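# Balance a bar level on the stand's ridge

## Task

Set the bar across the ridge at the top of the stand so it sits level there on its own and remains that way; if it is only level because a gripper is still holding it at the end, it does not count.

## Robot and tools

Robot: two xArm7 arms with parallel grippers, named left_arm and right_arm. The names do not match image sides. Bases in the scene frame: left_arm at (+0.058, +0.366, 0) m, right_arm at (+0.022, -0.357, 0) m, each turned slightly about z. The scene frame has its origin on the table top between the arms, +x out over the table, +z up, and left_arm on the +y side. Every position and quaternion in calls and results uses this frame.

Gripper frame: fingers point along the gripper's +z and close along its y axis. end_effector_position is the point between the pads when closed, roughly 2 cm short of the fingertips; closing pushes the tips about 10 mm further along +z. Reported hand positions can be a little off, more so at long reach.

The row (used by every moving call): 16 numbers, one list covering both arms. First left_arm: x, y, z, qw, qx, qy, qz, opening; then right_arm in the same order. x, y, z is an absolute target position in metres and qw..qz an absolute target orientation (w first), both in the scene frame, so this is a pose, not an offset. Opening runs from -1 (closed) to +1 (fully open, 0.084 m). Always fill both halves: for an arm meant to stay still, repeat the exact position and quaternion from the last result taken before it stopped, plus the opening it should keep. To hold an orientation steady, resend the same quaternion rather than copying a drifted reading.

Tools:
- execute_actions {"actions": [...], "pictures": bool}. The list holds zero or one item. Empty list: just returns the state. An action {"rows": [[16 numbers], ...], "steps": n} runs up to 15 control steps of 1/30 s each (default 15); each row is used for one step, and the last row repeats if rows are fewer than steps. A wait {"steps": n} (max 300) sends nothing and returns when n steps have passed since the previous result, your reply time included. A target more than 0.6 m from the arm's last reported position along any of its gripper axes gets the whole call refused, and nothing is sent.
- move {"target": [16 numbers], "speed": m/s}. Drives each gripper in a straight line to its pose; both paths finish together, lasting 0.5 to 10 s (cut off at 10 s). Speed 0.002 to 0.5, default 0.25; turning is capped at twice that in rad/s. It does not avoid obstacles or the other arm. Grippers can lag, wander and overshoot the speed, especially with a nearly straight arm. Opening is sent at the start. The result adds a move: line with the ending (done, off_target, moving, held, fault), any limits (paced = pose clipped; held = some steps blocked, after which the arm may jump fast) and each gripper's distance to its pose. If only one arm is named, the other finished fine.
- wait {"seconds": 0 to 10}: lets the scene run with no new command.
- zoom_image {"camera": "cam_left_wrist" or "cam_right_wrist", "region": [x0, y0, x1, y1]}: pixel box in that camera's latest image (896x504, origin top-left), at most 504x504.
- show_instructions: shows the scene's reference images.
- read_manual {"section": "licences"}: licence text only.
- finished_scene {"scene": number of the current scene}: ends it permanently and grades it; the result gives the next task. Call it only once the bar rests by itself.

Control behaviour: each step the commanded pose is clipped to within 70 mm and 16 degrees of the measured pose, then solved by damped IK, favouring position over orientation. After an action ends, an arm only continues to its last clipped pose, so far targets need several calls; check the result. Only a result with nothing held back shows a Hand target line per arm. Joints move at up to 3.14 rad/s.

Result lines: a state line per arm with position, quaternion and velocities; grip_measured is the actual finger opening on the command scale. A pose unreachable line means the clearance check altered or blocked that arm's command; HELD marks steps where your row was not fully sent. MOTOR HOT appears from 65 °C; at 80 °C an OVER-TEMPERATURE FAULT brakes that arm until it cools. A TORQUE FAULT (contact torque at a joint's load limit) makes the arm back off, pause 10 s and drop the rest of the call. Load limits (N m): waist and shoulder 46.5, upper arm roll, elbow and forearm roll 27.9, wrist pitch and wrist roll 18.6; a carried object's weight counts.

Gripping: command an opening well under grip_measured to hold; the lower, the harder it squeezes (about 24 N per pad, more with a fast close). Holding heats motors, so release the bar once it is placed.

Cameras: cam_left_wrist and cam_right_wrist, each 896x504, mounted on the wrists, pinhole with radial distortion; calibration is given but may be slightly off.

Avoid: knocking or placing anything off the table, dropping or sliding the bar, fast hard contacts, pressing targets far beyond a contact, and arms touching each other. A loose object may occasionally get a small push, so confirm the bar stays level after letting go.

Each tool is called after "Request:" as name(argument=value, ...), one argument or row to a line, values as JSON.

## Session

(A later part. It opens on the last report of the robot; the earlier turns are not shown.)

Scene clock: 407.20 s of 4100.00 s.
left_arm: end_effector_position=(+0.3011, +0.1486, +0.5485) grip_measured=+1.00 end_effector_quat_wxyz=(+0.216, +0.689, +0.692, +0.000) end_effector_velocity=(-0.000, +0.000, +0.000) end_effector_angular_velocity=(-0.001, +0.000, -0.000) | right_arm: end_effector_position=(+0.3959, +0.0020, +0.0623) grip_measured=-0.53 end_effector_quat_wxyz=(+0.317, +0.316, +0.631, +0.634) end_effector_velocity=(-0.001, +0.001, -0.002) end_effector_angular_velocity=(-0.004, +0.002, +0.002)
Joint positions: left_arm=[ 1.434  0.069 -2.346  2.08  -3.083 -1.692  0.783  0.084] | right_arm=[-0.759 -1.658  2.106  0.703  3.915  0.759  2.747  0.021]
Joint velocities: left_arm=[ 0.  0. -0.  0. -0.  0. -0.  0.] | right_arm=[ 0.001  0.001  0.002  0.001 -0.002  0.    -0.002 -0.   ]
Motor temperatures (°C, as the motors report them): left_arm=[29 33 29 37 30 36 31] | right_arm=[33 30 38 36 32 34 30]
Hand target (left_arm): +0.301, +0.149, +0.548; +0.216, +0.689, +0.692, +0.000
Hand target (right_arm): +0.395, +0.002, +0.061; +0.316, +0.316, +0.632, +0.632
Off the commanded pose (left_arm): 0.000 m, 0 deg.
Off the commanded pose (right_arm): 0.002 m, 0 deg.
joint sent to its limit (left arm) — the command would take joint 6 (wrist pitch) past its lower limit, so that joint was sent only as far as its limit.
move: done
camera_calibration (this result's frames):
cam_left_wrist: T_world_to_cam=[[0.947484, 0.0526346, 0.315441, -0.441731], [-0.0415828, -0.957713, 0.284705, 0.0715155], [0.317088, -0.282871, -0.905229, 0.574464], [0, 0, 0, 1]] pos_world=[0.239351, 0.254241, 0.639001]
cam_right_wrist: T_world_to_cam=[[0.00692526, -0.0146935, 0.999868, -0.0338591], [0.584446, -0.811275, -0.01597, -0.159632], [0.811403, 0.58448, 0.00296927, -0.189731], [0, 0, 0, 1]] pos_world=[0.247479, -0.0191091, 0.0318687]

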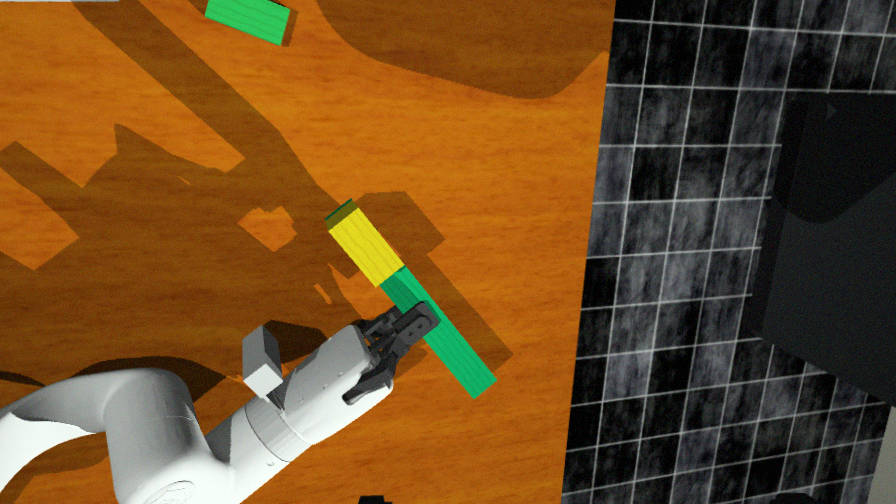

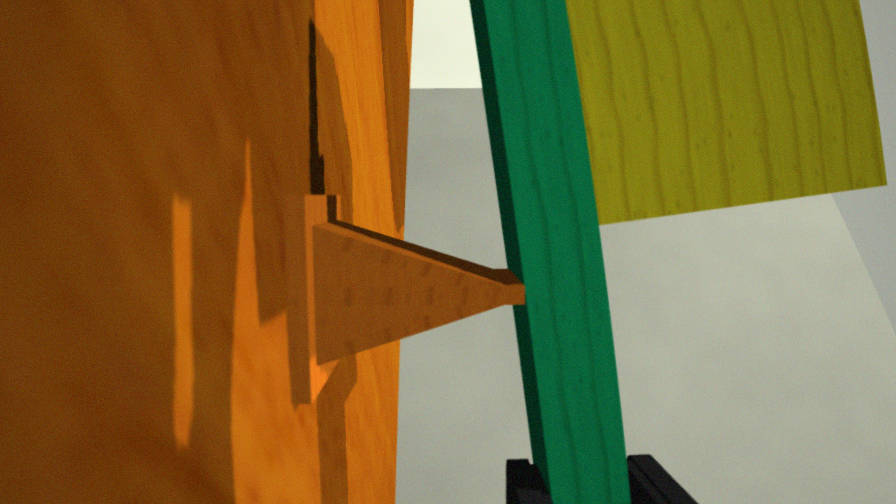

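Request:
move(
  target=[0.3011,0.1486,0.5485,0.216,0.689,0.692,0,1, 0.3955,0.0018,0.0615,0.3162,0.3162,0.6325,0.6325,-0.9],
  speed=0.008,
)

Request:
move(
  target=[0.3011,0.1486,0.5485,0.216,0.689,0.692,0,1, 0.3979,-0.0014,0.065,0.3162,0.3162,0.6325,0.6325,-0.9],
  speed=0.01,
)

Request:
move(
  target=[0.3011,0.1486,0.5485,0.216,0.689,0.692,0,1, 0.3979,-0.0014,0.0602,0.3162,0.3162,0.6325,0.6325,-0.9],
  speed=0.006,
)

Request:
move(
  target=[0.3011,0.1486,0.5485,0.216,0.689,0.692,0,1, 0.3979,-0.0014,0.0608,0.3162,0.3162,0.6325,0.6325,-0.5],
  speed=0.006,
)

Scene clock: 415.47 s of 4100.00 s.
left_arm: end_effector_position=(+0.3011, +0.1486, +0.5485) grip_measured=+1.00 end_effector_quat_wxyz=(+0.216, +0.689, +0.692, +0.000) end_effector_velocity=(-0.001, -0.001, -0.000) end_effector_angular_velocity=(+0.002, +0.001, -0.001) | right_arm: end_effector_position=(+0.3953, +0.0018, +0.0605) grip_measured=-0.63 end_effector_quat_wxyz=(+0.316, +0.316, +0.633, +0.632) end_effector_velocity=(-0.000, +0.000, +0.001) end_effector_angular_velocity=(+0.002, +0.000, -0.000)
Joint positions: left_arm=[ 1.435  0.069 -2.346  2.08  -3.083 -1.692  0.783  0.084] | right_arm=[-0.758 -1.657  2.108  0.703  3.912  0.757  2.748  0.016]
Joint velocities: left_arm=[ 0.001 -0.001 -0.002 -0.    -0.    -0.001 -0.     0.   ] | right_arm=[ 0.002  0.001 -0.001 -0.001  0.001 -0.001  0.001  0.   ]
Motor temperatures (°C, as the motors report them): left_arm=[29 33 29 37 30 36 31] | right_arm=[33 30 37 36 32 34 30]
Hand target (left_arm): +0.301, +0.149, +0.548; +0.216, +0.689, +0.692, +0.000
Hand target (right_arm): +0.395, +0.002, +0.061; +0.316, +0.316, +0.632, +0.632
Off the commanded pose (left_arm): 0.000 m, 0 deg.
Off the commanded pose (right_arm): 0.001 m, 0 deg.
joint sent to its limit (left arm) — the command would take joint 6 (wrist pitch) past its lower limit, so that joint was sent only as far as its limit.
After step 90, 4.57 s passed at rest.
move: done
camera_calibration (this result's frames):
cam_left_wrist: T_world_to_cam=[[0.947484, 0.0526342, 0.315441, -0.44173], [-0.0415829, -0.957713, 0.284705, 0.0715157], [0.317087, -0.28287, -0.905229, 0.574464], [0, 0, 0, 1]] pos_world=[0.239351, 0.25424, 0.639001]
cam_right_wrist: T_world_to_cam=[[0.0105642, -0.0112709, 0.999881, -0.03351], [0.584376, -0.811338, -0.0153198, -0.159495], [0.811414, 0.584468, -0.00198468, -0.188783], [0, 0, 0, 1]] pos_world=[0.246741, -0.0194446, 0.0306879]

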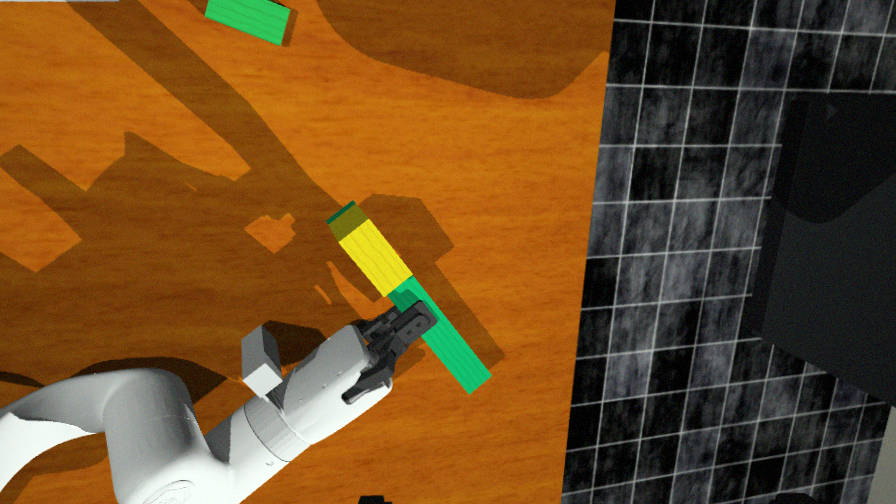

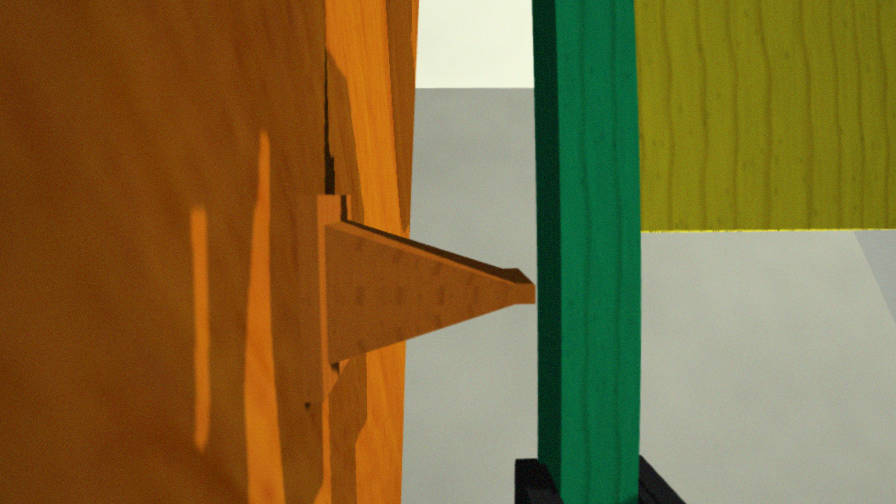

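Scene clock: 416.37 s of 4100.00 s.
left_arm: end_effector_position=(+0.3011, +0.1486, +0.5485) grip_measured=+1.00 end_effector_quat_wxyz=(+0.216, +0.689, +0.692, +0.000) end_effector_velocity=(-0.001, -0.001, -0.000) end_effector_angular_velocity=(+0.001, -0.000, -0.003) | right_arm: end_effector_position=(+0.3978, -0.0014, +0.0646) grip_measured=-0.63 end_effector_quat_wxyz=(+0.316, +0.316, +0.633, +0.632) end_effector_velocity=(+0.001, +0.000, +0.003) end_effector_angular_velocity=(+0.002, -0.005, +0.001)
Joint positions: left_arm=[ 1.435  0.069 -2.346  2.08  -3.083 -1.692  0.783  0.084] | right_arm=[-0.762 -1.656  2.103  0.693  3.898  0.766  2.762  0.016]
Joint velocities: left_arm=[ 0.001 -0.001 -0.003  0.    -0.    -0.     0.    -0.   ] | right_arm=[-0.001 -0.002 -0.005 -0.001 -0.002  0.002  0.    -0.   ]
Motor temperatures (°C, as the motors report them): left_arm=[29 33 29 37 30 36 31] | right_arm=[33 30 37 36 32 34 30]
Hand target (left_arm): +0.301, +0.149, +0.548; +0.216, +0.689, +0.692, +0.000
Hand target (right_arm): +0.398, -0.001, +0.065; +0.316, +0.316, +0.632, +0.632
Off the commanded pose (left_arm): 0.000 m, 0 deg.
Off the commanded pose (right_arm): 0.000 m, 0 deg.
joint sent to its limit (left arm) — the command would take joint 6 (wrist pitch) past its lower limit, so that joint was sent only as far as its limit.
move: done
camera_calibration (this result's frames):
cam_left_wrist: T_world_to_cam=[[0.947484, 0.0526339, 0.315441, -0.44173], [-0.0415828, -0.957713, 0.284704, 0.0715161], [0.317087, -0.28287, -0.90523, 0.574465], [0, 0, 0, 1]] pos_world=[0.239351, 0.25424, 0.639001]
cam_right_wrist: T_world_to_cam=[[0.009573, -0.0121254, 0.999881, -0.0373377], [0.58431, -0.811384, -0.0154338, -0.163481], [0.811474, 0.584388, -0.000682381, -0.1891], [0, 0, 0, 1]] pos_world=[0.249331, -0.0225905, 0.0346811]

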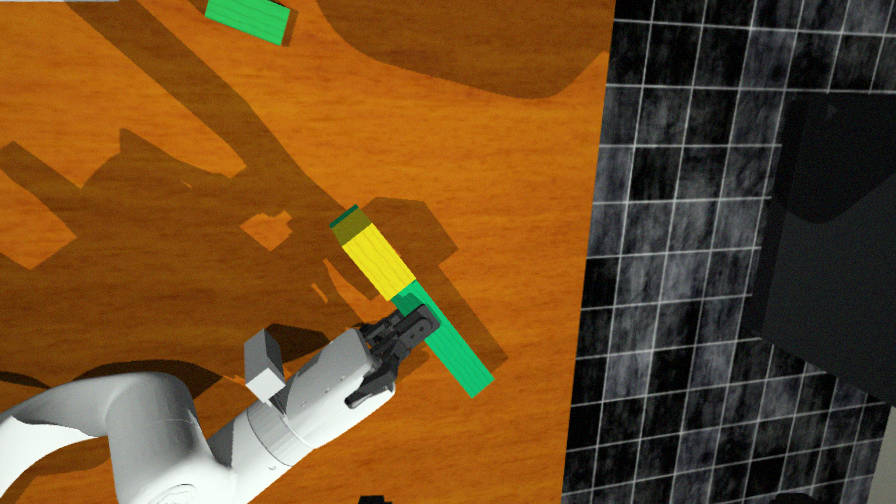

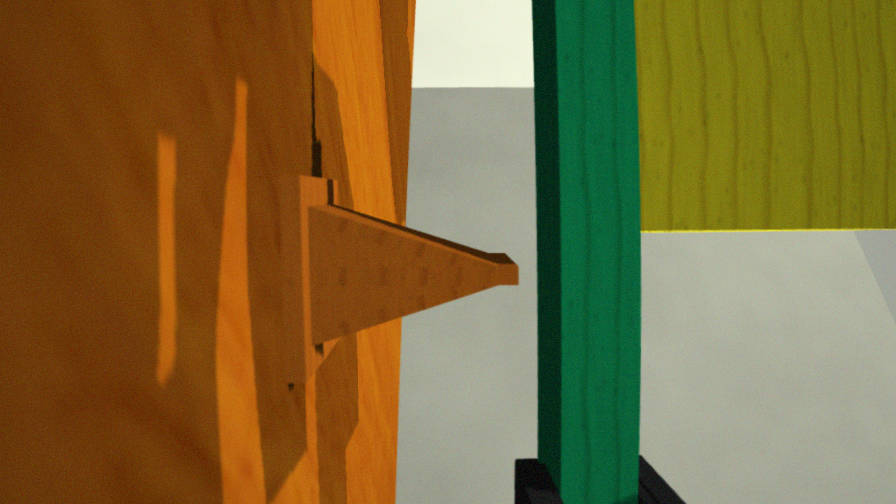

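Scene clock: 417.33 s of 4100.00 s.
left_arm: end_effector_position=(+0.3011, +0.1486, +0.5485) grip_measured=+1.00 end_effector_quat_wxyz=(+0.216, +0.689, +0.692, +0.000) end_effector_velocity=(-0.001, -0.001, -0.000) end_effector_angular_velocity=(+0.002, -0.000, -0.003) | right_arm: end_effector_position=(+0.3981, -0.0014, +0.0612) grip_measured=-0.63 end_effector_quat_wxyz=(+0.316, +0.316, +0.632, +0.633) end_effector_velocity=(-0.000, +0.001, +0.000) end_effector_angular_velocity=(+0.003, -0.001, +0.001)
Joint positions: left_arm=[ 1.435  0.069 -2.347  2.08  -3.083 -1.692  0.783  0.084] | right_arm=[-0.765 -1.663  2.111  0.7    3.912  0.768  2.756  0.016]
Joint velocities: left_arm=[-0.001 -0.002 -0.002  0.    -0.     0.    -0.    -0.   ] | right_arm=[-0.    -0.     0.     0.001  0.003  0.001 -0.001 -0.   ]
Motor temperatures (°C, as the motors report them): left_arm=[29 33 29 37 30 36 31] | right_arm=[33 30 37 36 32 34 30]
Hand target (left_arm): +0.301, +0.149, +0.548; +0.216, +0.689, +0.692, +0.000
Hand target (right_arm): +0.398, -0.001, +0.060; +0.316, +0.316, +0.632, +0.632
Off the commanded pose (left_arm): 0.000 m, 0 deg.
Off the commanded pose (right_arm): 0.001 m, 0 deg.
joint sent to its limit (left arm) — the command would take joint 6 (wrist pitch) past its lower limit, so that joint was sent only as far as its limit.
move: done
camera_calibration (this result's frames):
cam_left_wrist: T_world_to_cam=[[0.947485, 0.0526341, 0.31544, -0.44173], [-0.0415823, -0.957713, 0.284704, 0.0715162], [0.317086, -0.282869, -0.90523, 0.574465], [0, 0, 0, 1]] pos_world=[0.239351, 0.25424, 0.639001]
cam_right_wrist: T_world_to_cam=[[0.0078044, -0.0138256, 0.999874, -0.0331808], [0.584267, -0.811408, -0.01578, -0.163647], [0.811524, 0.584316, 0.00174528, -0.18954], [0, 0, 0, 1]] pos_world=[0.249689, -0.022492, 0.030925]

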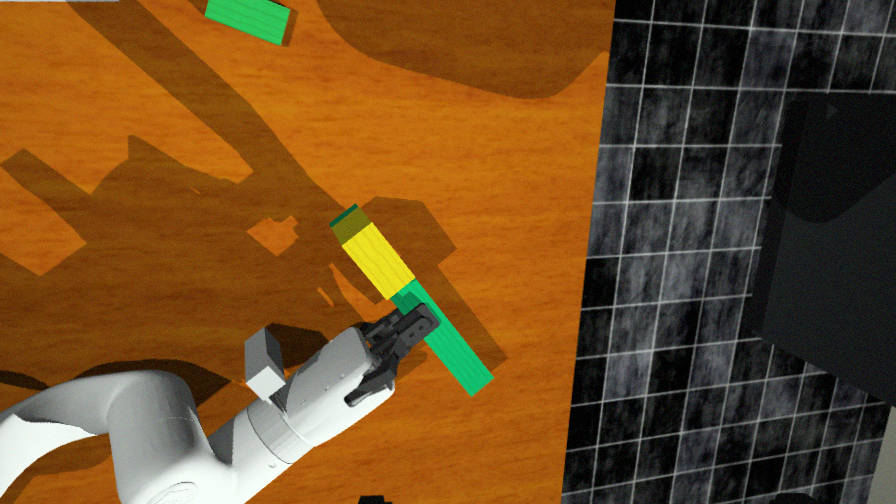

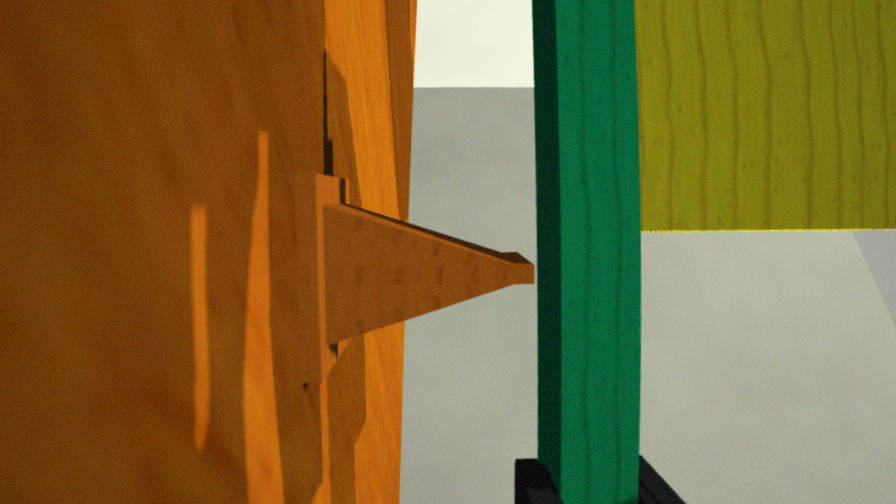

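Scene clock: 418.03 s of 4100.00 s.
left_arm: end_effector_position=(+0.3011, +0.1486, +0.5485) grip_measured=+1.00 end_effector_quat_wxyz=(+0.216, +0.689, +0.692, +0.000) end_effector_velocity=(-0.000, +0.000, +0.000) end_effector_angular_velocity=(+0.000, +0.001, -0.000) | right_arm: end_effector_position=(+0.3983, -0.0012, +0.0623) grip_measured=-0.53 end_effector_quat_wxyz=(+0.317, +0.316, +0.631, +0.633) end_effector_velocity=(-0.001, +0.000, -0.001) end_effector_angular_velocity=(+0.000, +0.003, +0.000)
Joint positions: left_arm=[ 1.435  0.069 -2.347  2.08  -3.083 -1.692  0.783  0.084] | right_arm=[-0.765 -1.662  2.109  0.699  3.911  0.768  2.757  0.021]
Joint velocities: left_arm=[ 0.001  0.    -0.001  0.    -0.    -0.001  0.    -0.   ] | right_arm=[ 0.     0.002  0.002  0.001  0.    -0.     0.    -0.   ]
Motor temperatures (°C, as the motors report them): left_arm=[29 33 29 37 30 36 31] | right_arm=[33 30 37 36 32 34 30]
Hand target (left_arm): +0.301, +0.149, +0.548; +0.216, +0.689, +0.692, +0.000
Hand target (right_arm): +0.398, -0.001, +0.061; +0.316, +0.316, +0.632, +0.632
Off the commanded pose (left_arm): 0.000 m, 0 deg.
Off the commanded pose (right_arm): 0.002 m, 0 deg.
joint sent to its limit (left arm) — the command would take joint 6 (wrist pitch) past its lower limit, so that joint was sent only as far as its limit.
move: done
camera_calibration (this result's frames):
cam_left_wrist: T_world_to_cam=[[0.947485, 0.052634, 0.31544, -0.44173], [-0.0415821, -0.957713, 0.284703, 0.0715164], [0.317086, -0.282869, -0.90523, 0.574465], [0, 0, 0, 1]] pos_world=[0.239351, 0.25424, 0.639001]
cam_right_wrist: T_world_to_cam=[[0.00692845, -0.0146582, 0.999869, -0.0339213], [0.584428, -0.811289, -0.0159433, -0.163636], [0.811416, 0.584462, 0.00294566, -0.189789], [0, 0, 0, 1]] pos_world=[0.249866, -0.0223283, 0.031867]

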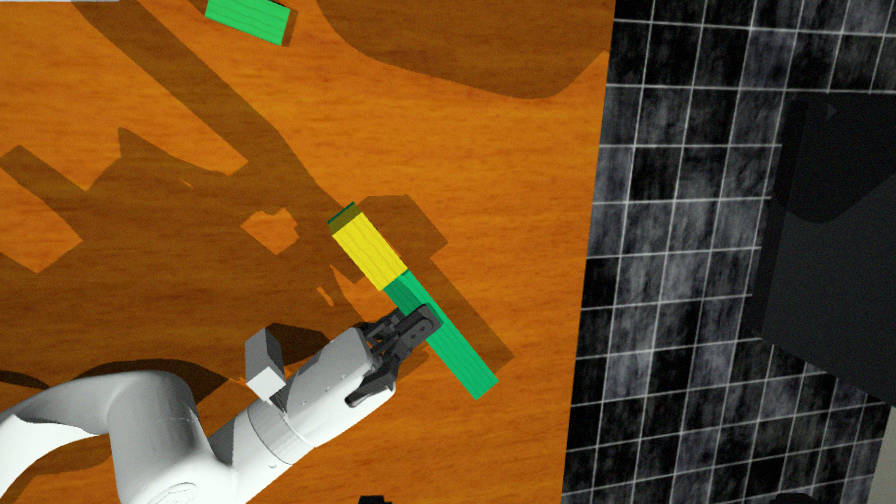

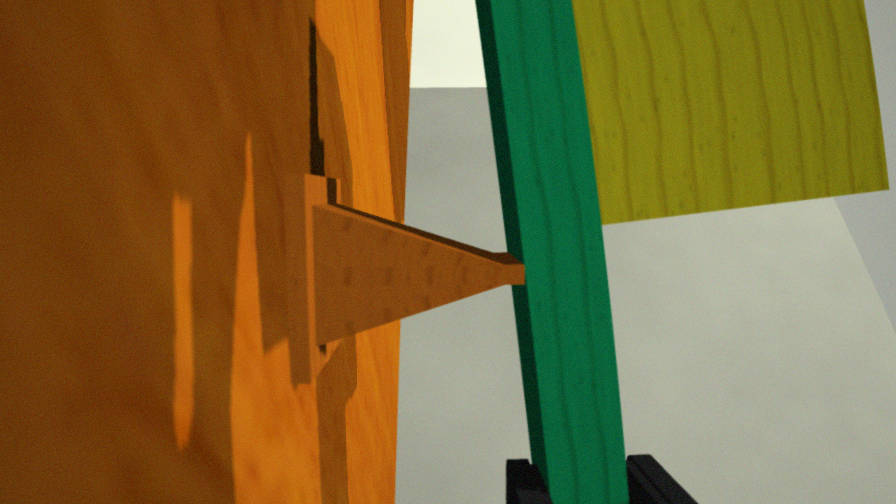

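Request:
move(
  target=[0.3011,0.1486,0.5485,0.216,0.689,0.692,0,1, 0.3979,-0.0014,0.0615,0.3162,0.3162,0.6325,0.6325,-0.9],
  speed=0.008,
)

Request:
move(
  target=[0.3011,0.1486,0.5485,0.216,0.689,0.692,0,1, 0.4009,-0.0054,0.065,0.3162,0.3162,0.6325,0.6325,-0.9],
  speed=0.01,
)

Request:
move(
  target=[0.3011,0.1486,0.5485,0.216,0.689,0.692,0,1, 0.4009,-0.0054,0.0602,0.3162,0.3162,0.6325,0.6325,-0.9],
  speed=0.006,
)

Request:
move(
  target=[0.3011,0.1486,0.5485,0.216,0.689,0.692,0,1, 0.4009,-0.0054,0.0608,0.3162,0.3162,0.6325,0.6325,-0.5],
  speed=0.006,
)

Scene clock: 429.10 s of 4100.00 s.
left_arm: end_effector_position=(+0.3011, +0.1486, +0.5485) grip_measured=+1.00 end_effector_quat_wxyz=(+0.216, +0.689, +0.692, +0.000) end_effector_velocity=(+0.000, +0.001, +0.000) end_effector_angular_velocity=(-0.002, +0.001, +0.003) | right_arm: end_effector_position=(+0.3976, -0.0014, +0.0605) grip_measured=-0.63 end_effector_quat_wxyz=(+0.316, +0.316, +0.633, +0.632) end_effector_velocity=(-0.000, +0.001, +0.001) end_effector_angular_velocity=(+0.003, -0.001, +0.001)
Joint positions: left_arm=[ 1.436  0.069 -2.347  2.08  -3.083 -1.692  0.783  0.084] | right_arm=[-0.764 -1.661  2.111  0.699  3.908  0.767  2.758  0.016]
Joint velocities: left_arm=[ 0.     0.001  0.002 -0.     0.    -0.    -0.001 -0.   ] | right_arm=[ 0.001  0.001 -0.003 -0.001 -0.     0.001  0.001  0.   ]
Motor temperatures (°C, as the motors report them): left_arm=[29 33 29 37 30 36 31] | right_arm=[33 30 36 36 32 34 30]
Hand target (left_arm): +0.301, +0.149, +0.548; +0.216, +0.689, +0.692, +0.000
Hand target (right_arm): +0.398, -0.001, +0.061; +0.316, +0.316, +0.632, +0.632
Off the commanded pose (left_arm): 0.000 m, 0 deg.
Off the commanded pose (right_arm): 0.001 m, 0 deg.
joint sent to its limit (left arm) — the command would take joint 6 (wrist pitch) past its lower limit, so that joint was sent only as far as its limit.
After step 90, 7.37 s passed at rest.
move: done
camera_calibration (this result's frames):
cam_left_wrist: T_world_to_cam=[[0.947485, 0.0526336, 0.315439, -0.44173], [-0.0415822, -0.957714, 0.284703, 0.0715166], [0.317085, -0.282868, -0.905231, 0.574466], [0, 0, 0, 1]] pos_world=[0.239351, 0.25424, 0.639002]
cam_right_wrist: T_world_to_cam=[[0.0105839, -0.0112746, 0.99988, -0.0335741], [0.584382, -0.811334, -0.0153343, -0.16349], [0.81141, 0.584475, -0.00199842, -0.188857], [0, 0, 0, 1]] pos_world=[0.249136, -0.0226416, 0.0306857]

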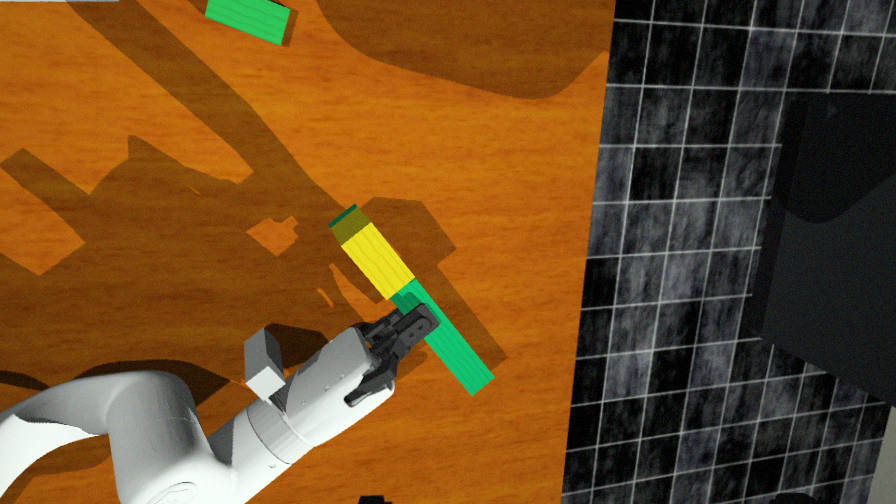

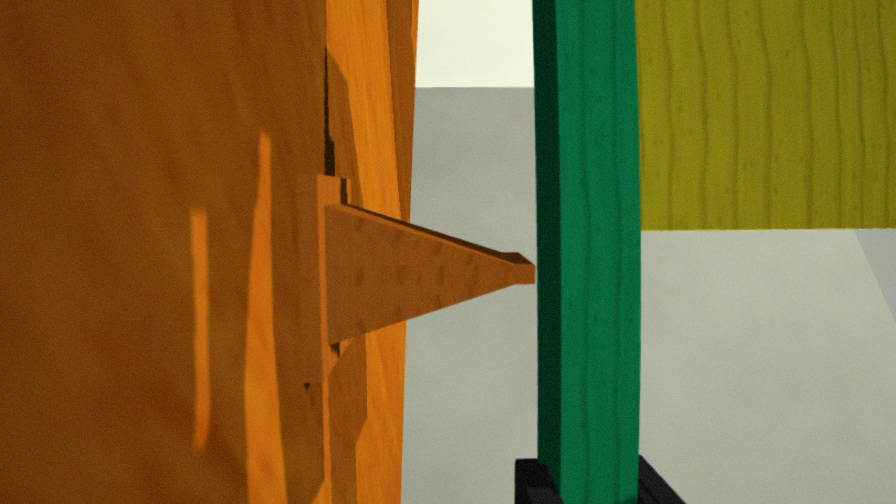

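Scene clock: 430.07 s of 4100.00 s.
left_arm: end_effector_position=(+0.3011, +0.1486, +0.5485) grip_measured=+1.00 end_effector_quat_wxyz=(+0.216, +0.689, +0.692, +0.000) end_effector_velocity=(-0.000, -0.000, +0.000) end_effector_angular_velocity=(-0.001, -0.000, -0.000) | right_arm: end_effector_position=(+0.4008, -0.0054, +0.0647) grip_measured=-0.63 end_effector_quat_wxyz=(+0.316, +0.316, +0.633, +0.632) end_effector_velocity=(+0.001, -0.000, +0.001) end_effector_angular_velocity=(-0.000, -0.002, -0.001)
Joint positions: left_arm=[ 1.436  0.069 -2.347  2.08  -3.083 -1.692  0.783  0.084] | right_arm=[-0.77  -1.661  2.107  0.688  3.894  0.778  2.773  0.016]
Joint velocities: left_arm=[-0.     0.001 -0.001  0.    -0.     0.    -0.001 -0.   ] | right_arm=[-0.001 -0.001 -0.003 -0.001 -0.003  0.     0.001 -0.   ]
Motor temperatures (°C, as the motors report them): left_arm=[29 33 29 37 30 36 31] | right_arm=[33 30 36 36 32 34 30]
Hand target (left_arm): +0.301, +0.149, +0.548; +0.216, +0.689, +0.692, +0.000
Hand target (right_arm): +0.401, -0.005, +0.065; +0.316, +0.316, +0.632, +0.632
Off the commanded pose (left_arm): 0.000 m, 0 deg.
Off the commanded pose (right_arm): 0.000 m, 0 deg.
joint sent to its limit (left arm) — the command would take joint 6 (wrist pitch) past its lower limit, so that joint was sent only as far as its limit.
move: done
camera_calibration (this result's frames):
cam_left_wrist: T_world_to_cam=[[0.947485, 0.0526334, 0.315439, -0.44173], [-0.0415821, -0.957714, 0.284702, 0.0715168], [0.317085, -0.282868, -0.905231, 0.574466], [0, 0, 0, 1]] pos_world=[0.239351, 0.25424, 0.639002]
cam_right_wrist: T_world_to_cam=[[0.0094525, -0.0122457, 0.99988, -0.0374515], [0.584318, -0.811378, -0.015461, -0.16848], [0.81147, 0.584394, -0.000514155, -0.189228], [0, 0, 0, 1]] pos_world=[0.252353, -0.0265759, 0.0347448]

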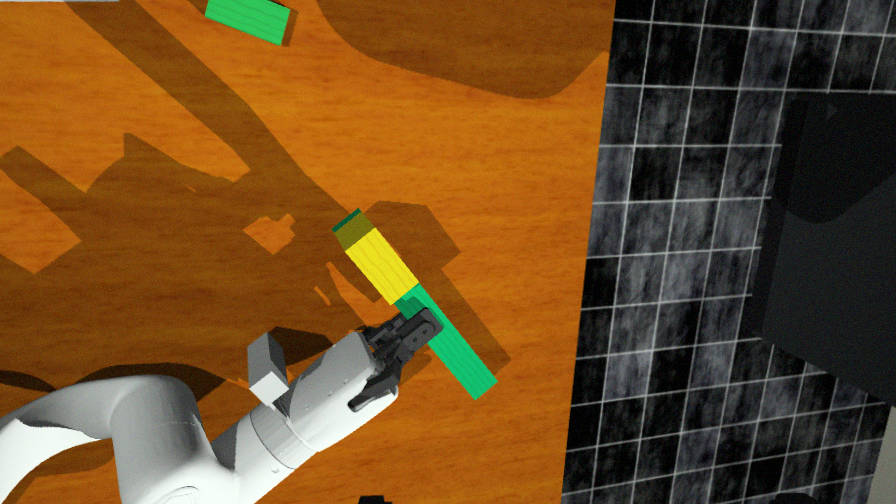

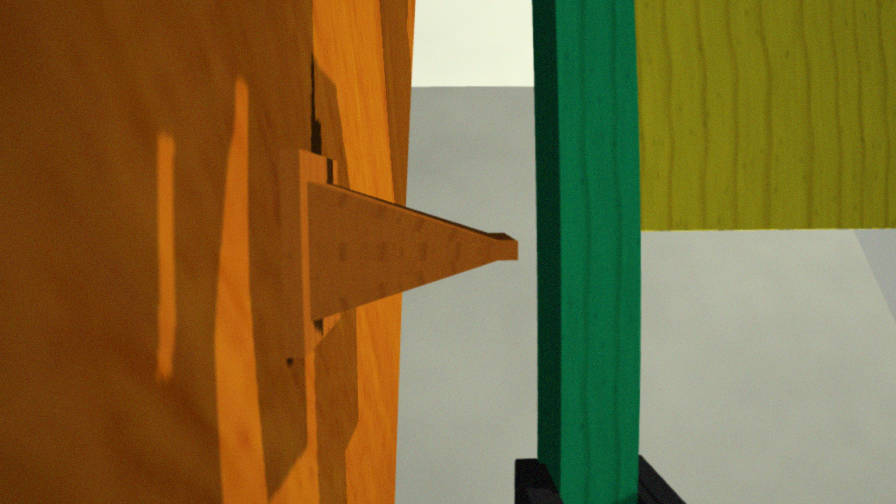

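Scene clock: 431.03 s of 4100.00 s.
left_arm: end_effector_position=(+0.3011, +0.1486, +0.5485) grip_measured=+1.00 end_effector_quat_wxyz=(+0.216, +0.689, +0.692, +0.000) end_effector_velocity=(-0.000, +0.000, +0.000) end_effector_angular_velocity=(-0.001, +0.001, -0.000) | right_arm: end_effector_position=(+0.4011, -0.0054, +0.0612) grip_measured=-0.63 end_effector_quat_wxyz=(+0.316, +0.316, +0.632, +0.633) end_effector_velocity=(+0.000, -0.001, -0.000) end_effector_angular_velocity=(+0.002, +0.001, -0.004)
Joint positions: left_arm=[ 1.436  0.069 -2.347  2.08  -3.083 -1.692  0.783  0.084] | right_arm=[-0.773 -1.668  2.115  0.695  3.908  0.78   2.768  0.016]
Joint velocities: left_arm=[-0.     0.001  0.     0.    -0.001 -0.     0.     0.   ] | right_arm=[-0.001  0.     0.     0.001  0.004 -0.003 -0.001 -0.   ]
Motor temperatures (°C, as the motors report them): left_arm=[29 33 29 37 30 36 31] | right_arm=[33 30 36 36 32 34 30]
Hand target (left_arm): +0.301, +0.149, +0.548; +0.216, +0.689, +0.692, +0.000
Hand target (right_arm): +0.401, -0.005, +0.060; +0.316, +0.316, +0.632, +0.632
Off the commanded pose (left_arm): 0.000 m, 0 deg.
Off the commanded pose (right_arm): 0.001 m, 0 deg.
joint sent to its limit (left arm) — the command would take joint 6 (wrist pitch) past its lower limit, so that joint was sent only as far as its limit.
move: done
camera_calibration (this result's frames):
cam_left_wrist: T_world_to_cam=[[0.947485, 0.0526336, 0.315438, -0.441729], [-0.0415815, -0.957714, 0.284702, 0.071517], [0.317085, -0.282867, -0.905231, 0.574466], [0, 0, 0, 1]] pos_world=[0.239352, 0.25424, 0.639002]
cam_right_wrist: T_world_to_cam=[[0.00780329, -0.0138085, 0.999874, -0.033254], [0.584264, -0.81141, -0.0157656, -0.168647], [0.811526, 0.584314, 0.00173617, -0.189632], [0, 0, 0, 1]] pos_world=[0.252685, -0.0264961, 0.0309202]

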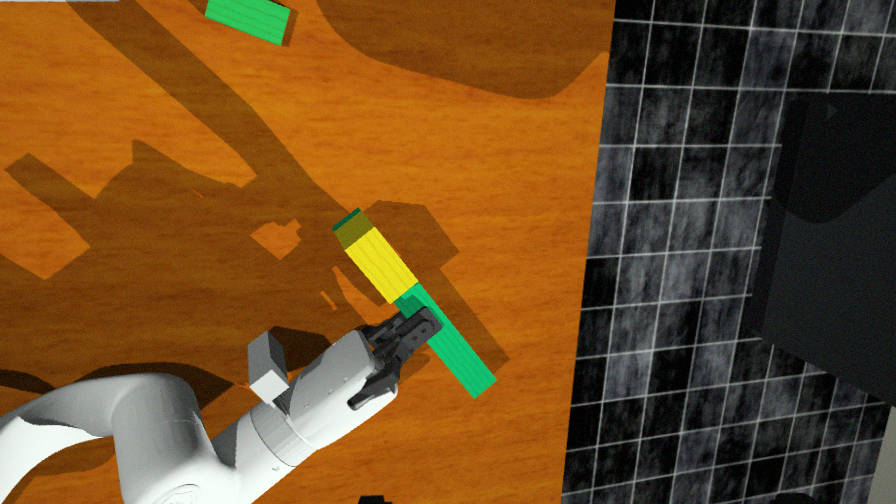

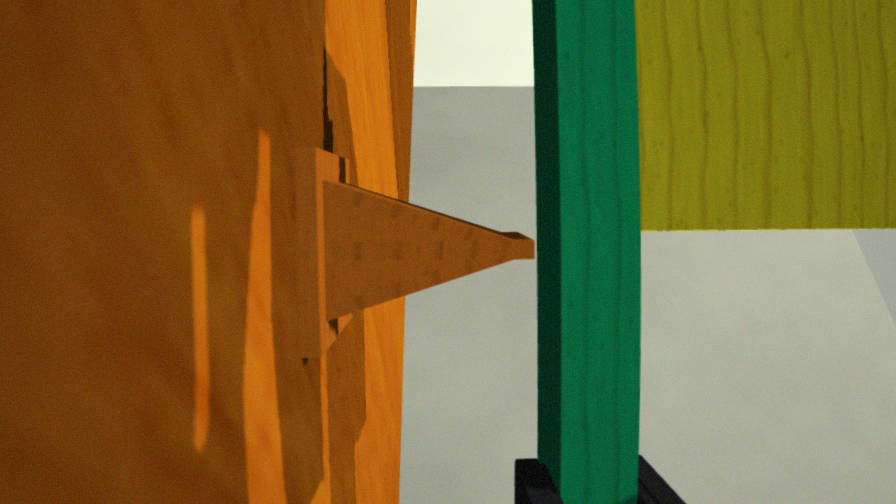

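Scene clock: 431.73 s of 4100.00 s.
left_arm: end_effector_position=(+0.3011, +0.1486, +0.5485) grip_measured=+1.00 end_effector_quat_wxyz=(+0.216, +0.689, +0.692, +0.000) end_effector_velocity=(+0.000, +0.001, -0.000) end_effector_angular_velocity=(+0.001, +0.001, +0.002) | right_arm: end_effector_position=(+0.4013, -0.0052, +0.0623) grip_measured=-0.53 end_effector_quat_wxyz=(+0.317, +0.316, +0.631, +0.633) end_effector_velocity=(+0.000, -0.001, -0.001) end_effector_angular_velocity=(-0.001, +0.002, -0.002)
Joint positions: left_arm=[ 1.436  0.069 -2.348  2.08  -3.083 -1.692  0.783  0.084] | right_arm=[-0.773 -1.667  2.113  0.694  3.907  0.78   2.768  0.021]
Joint velocities: left_arm=[ 0.002 -0.001  0.     0.    -0.    -0.001 -0.    -0.   ] | right_arm=[-0.001  0.001  0.002  0.    -0.    -0.001 -0.    -0.   ]
Motor temperatures (°C, as the motors report them): left_arm=[29 33 29 37 30 36 31] | right_arm=[33 30 37 36 32 34 30]
Hand target (left_arm): +0.301, +0.149, +0.548; +0.216, +0.689, +0.692, +0.000
Hand target (right_arm): +0.401, -0.005, +0.061; +0.316, +0.316, +0.632, +0.632
Off the commanded pose (left_arm): 0.000 m, 0 deg.
Off the commanded pose (right_arm): 0.002 m, 0 deg.
joint sent to its limit (left arm) — the command would take joint 6 (wrist pitch) past its lower limit, so that joint was sent only as far as its limit.
move: done
camera_calibration (this result's frames):
cam_left_wrist: T_world_to_cam=[[0.947485, 0.0526332, 0.315438, -0.441729], [-0.0415817, -0.957714, 0.284701, 0.0715172], [0.317084, -0.282867, -0.905231, 0.574466], [0, 0, 0, 1]] pos_world=[0.239352, 0.25424, 0.639002]
cam_right_wrist: T_world_to_cam=[[0.00692188, -0.0146593, 0.999869, -0.0339959], [0.584459, -0.811267, -0.0159402, -0.168627], [0.811394, 0.584492, 0.00295227, -0.189879], [0, 0, 0, 1]] pos_world=[0.252858, -0.0263168, 0.031864]

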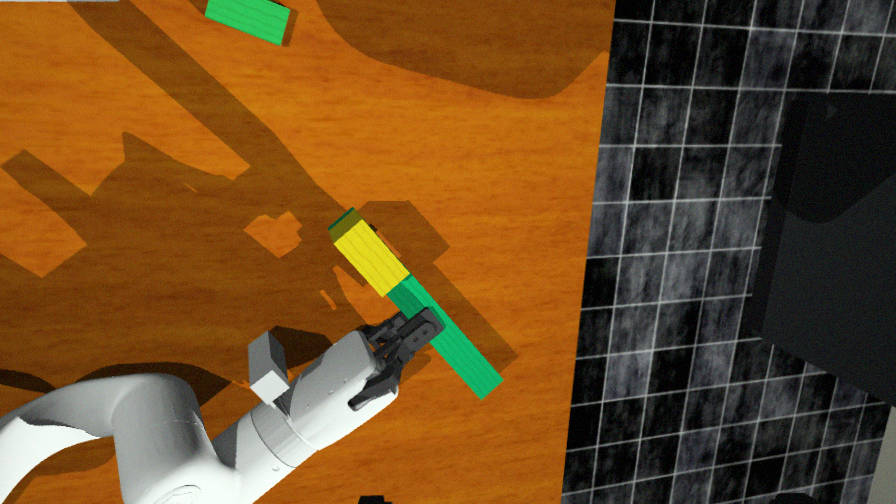

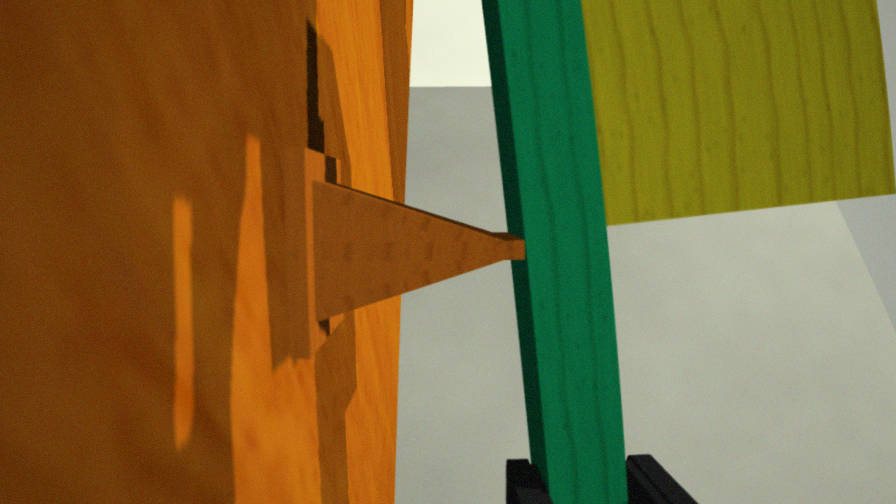

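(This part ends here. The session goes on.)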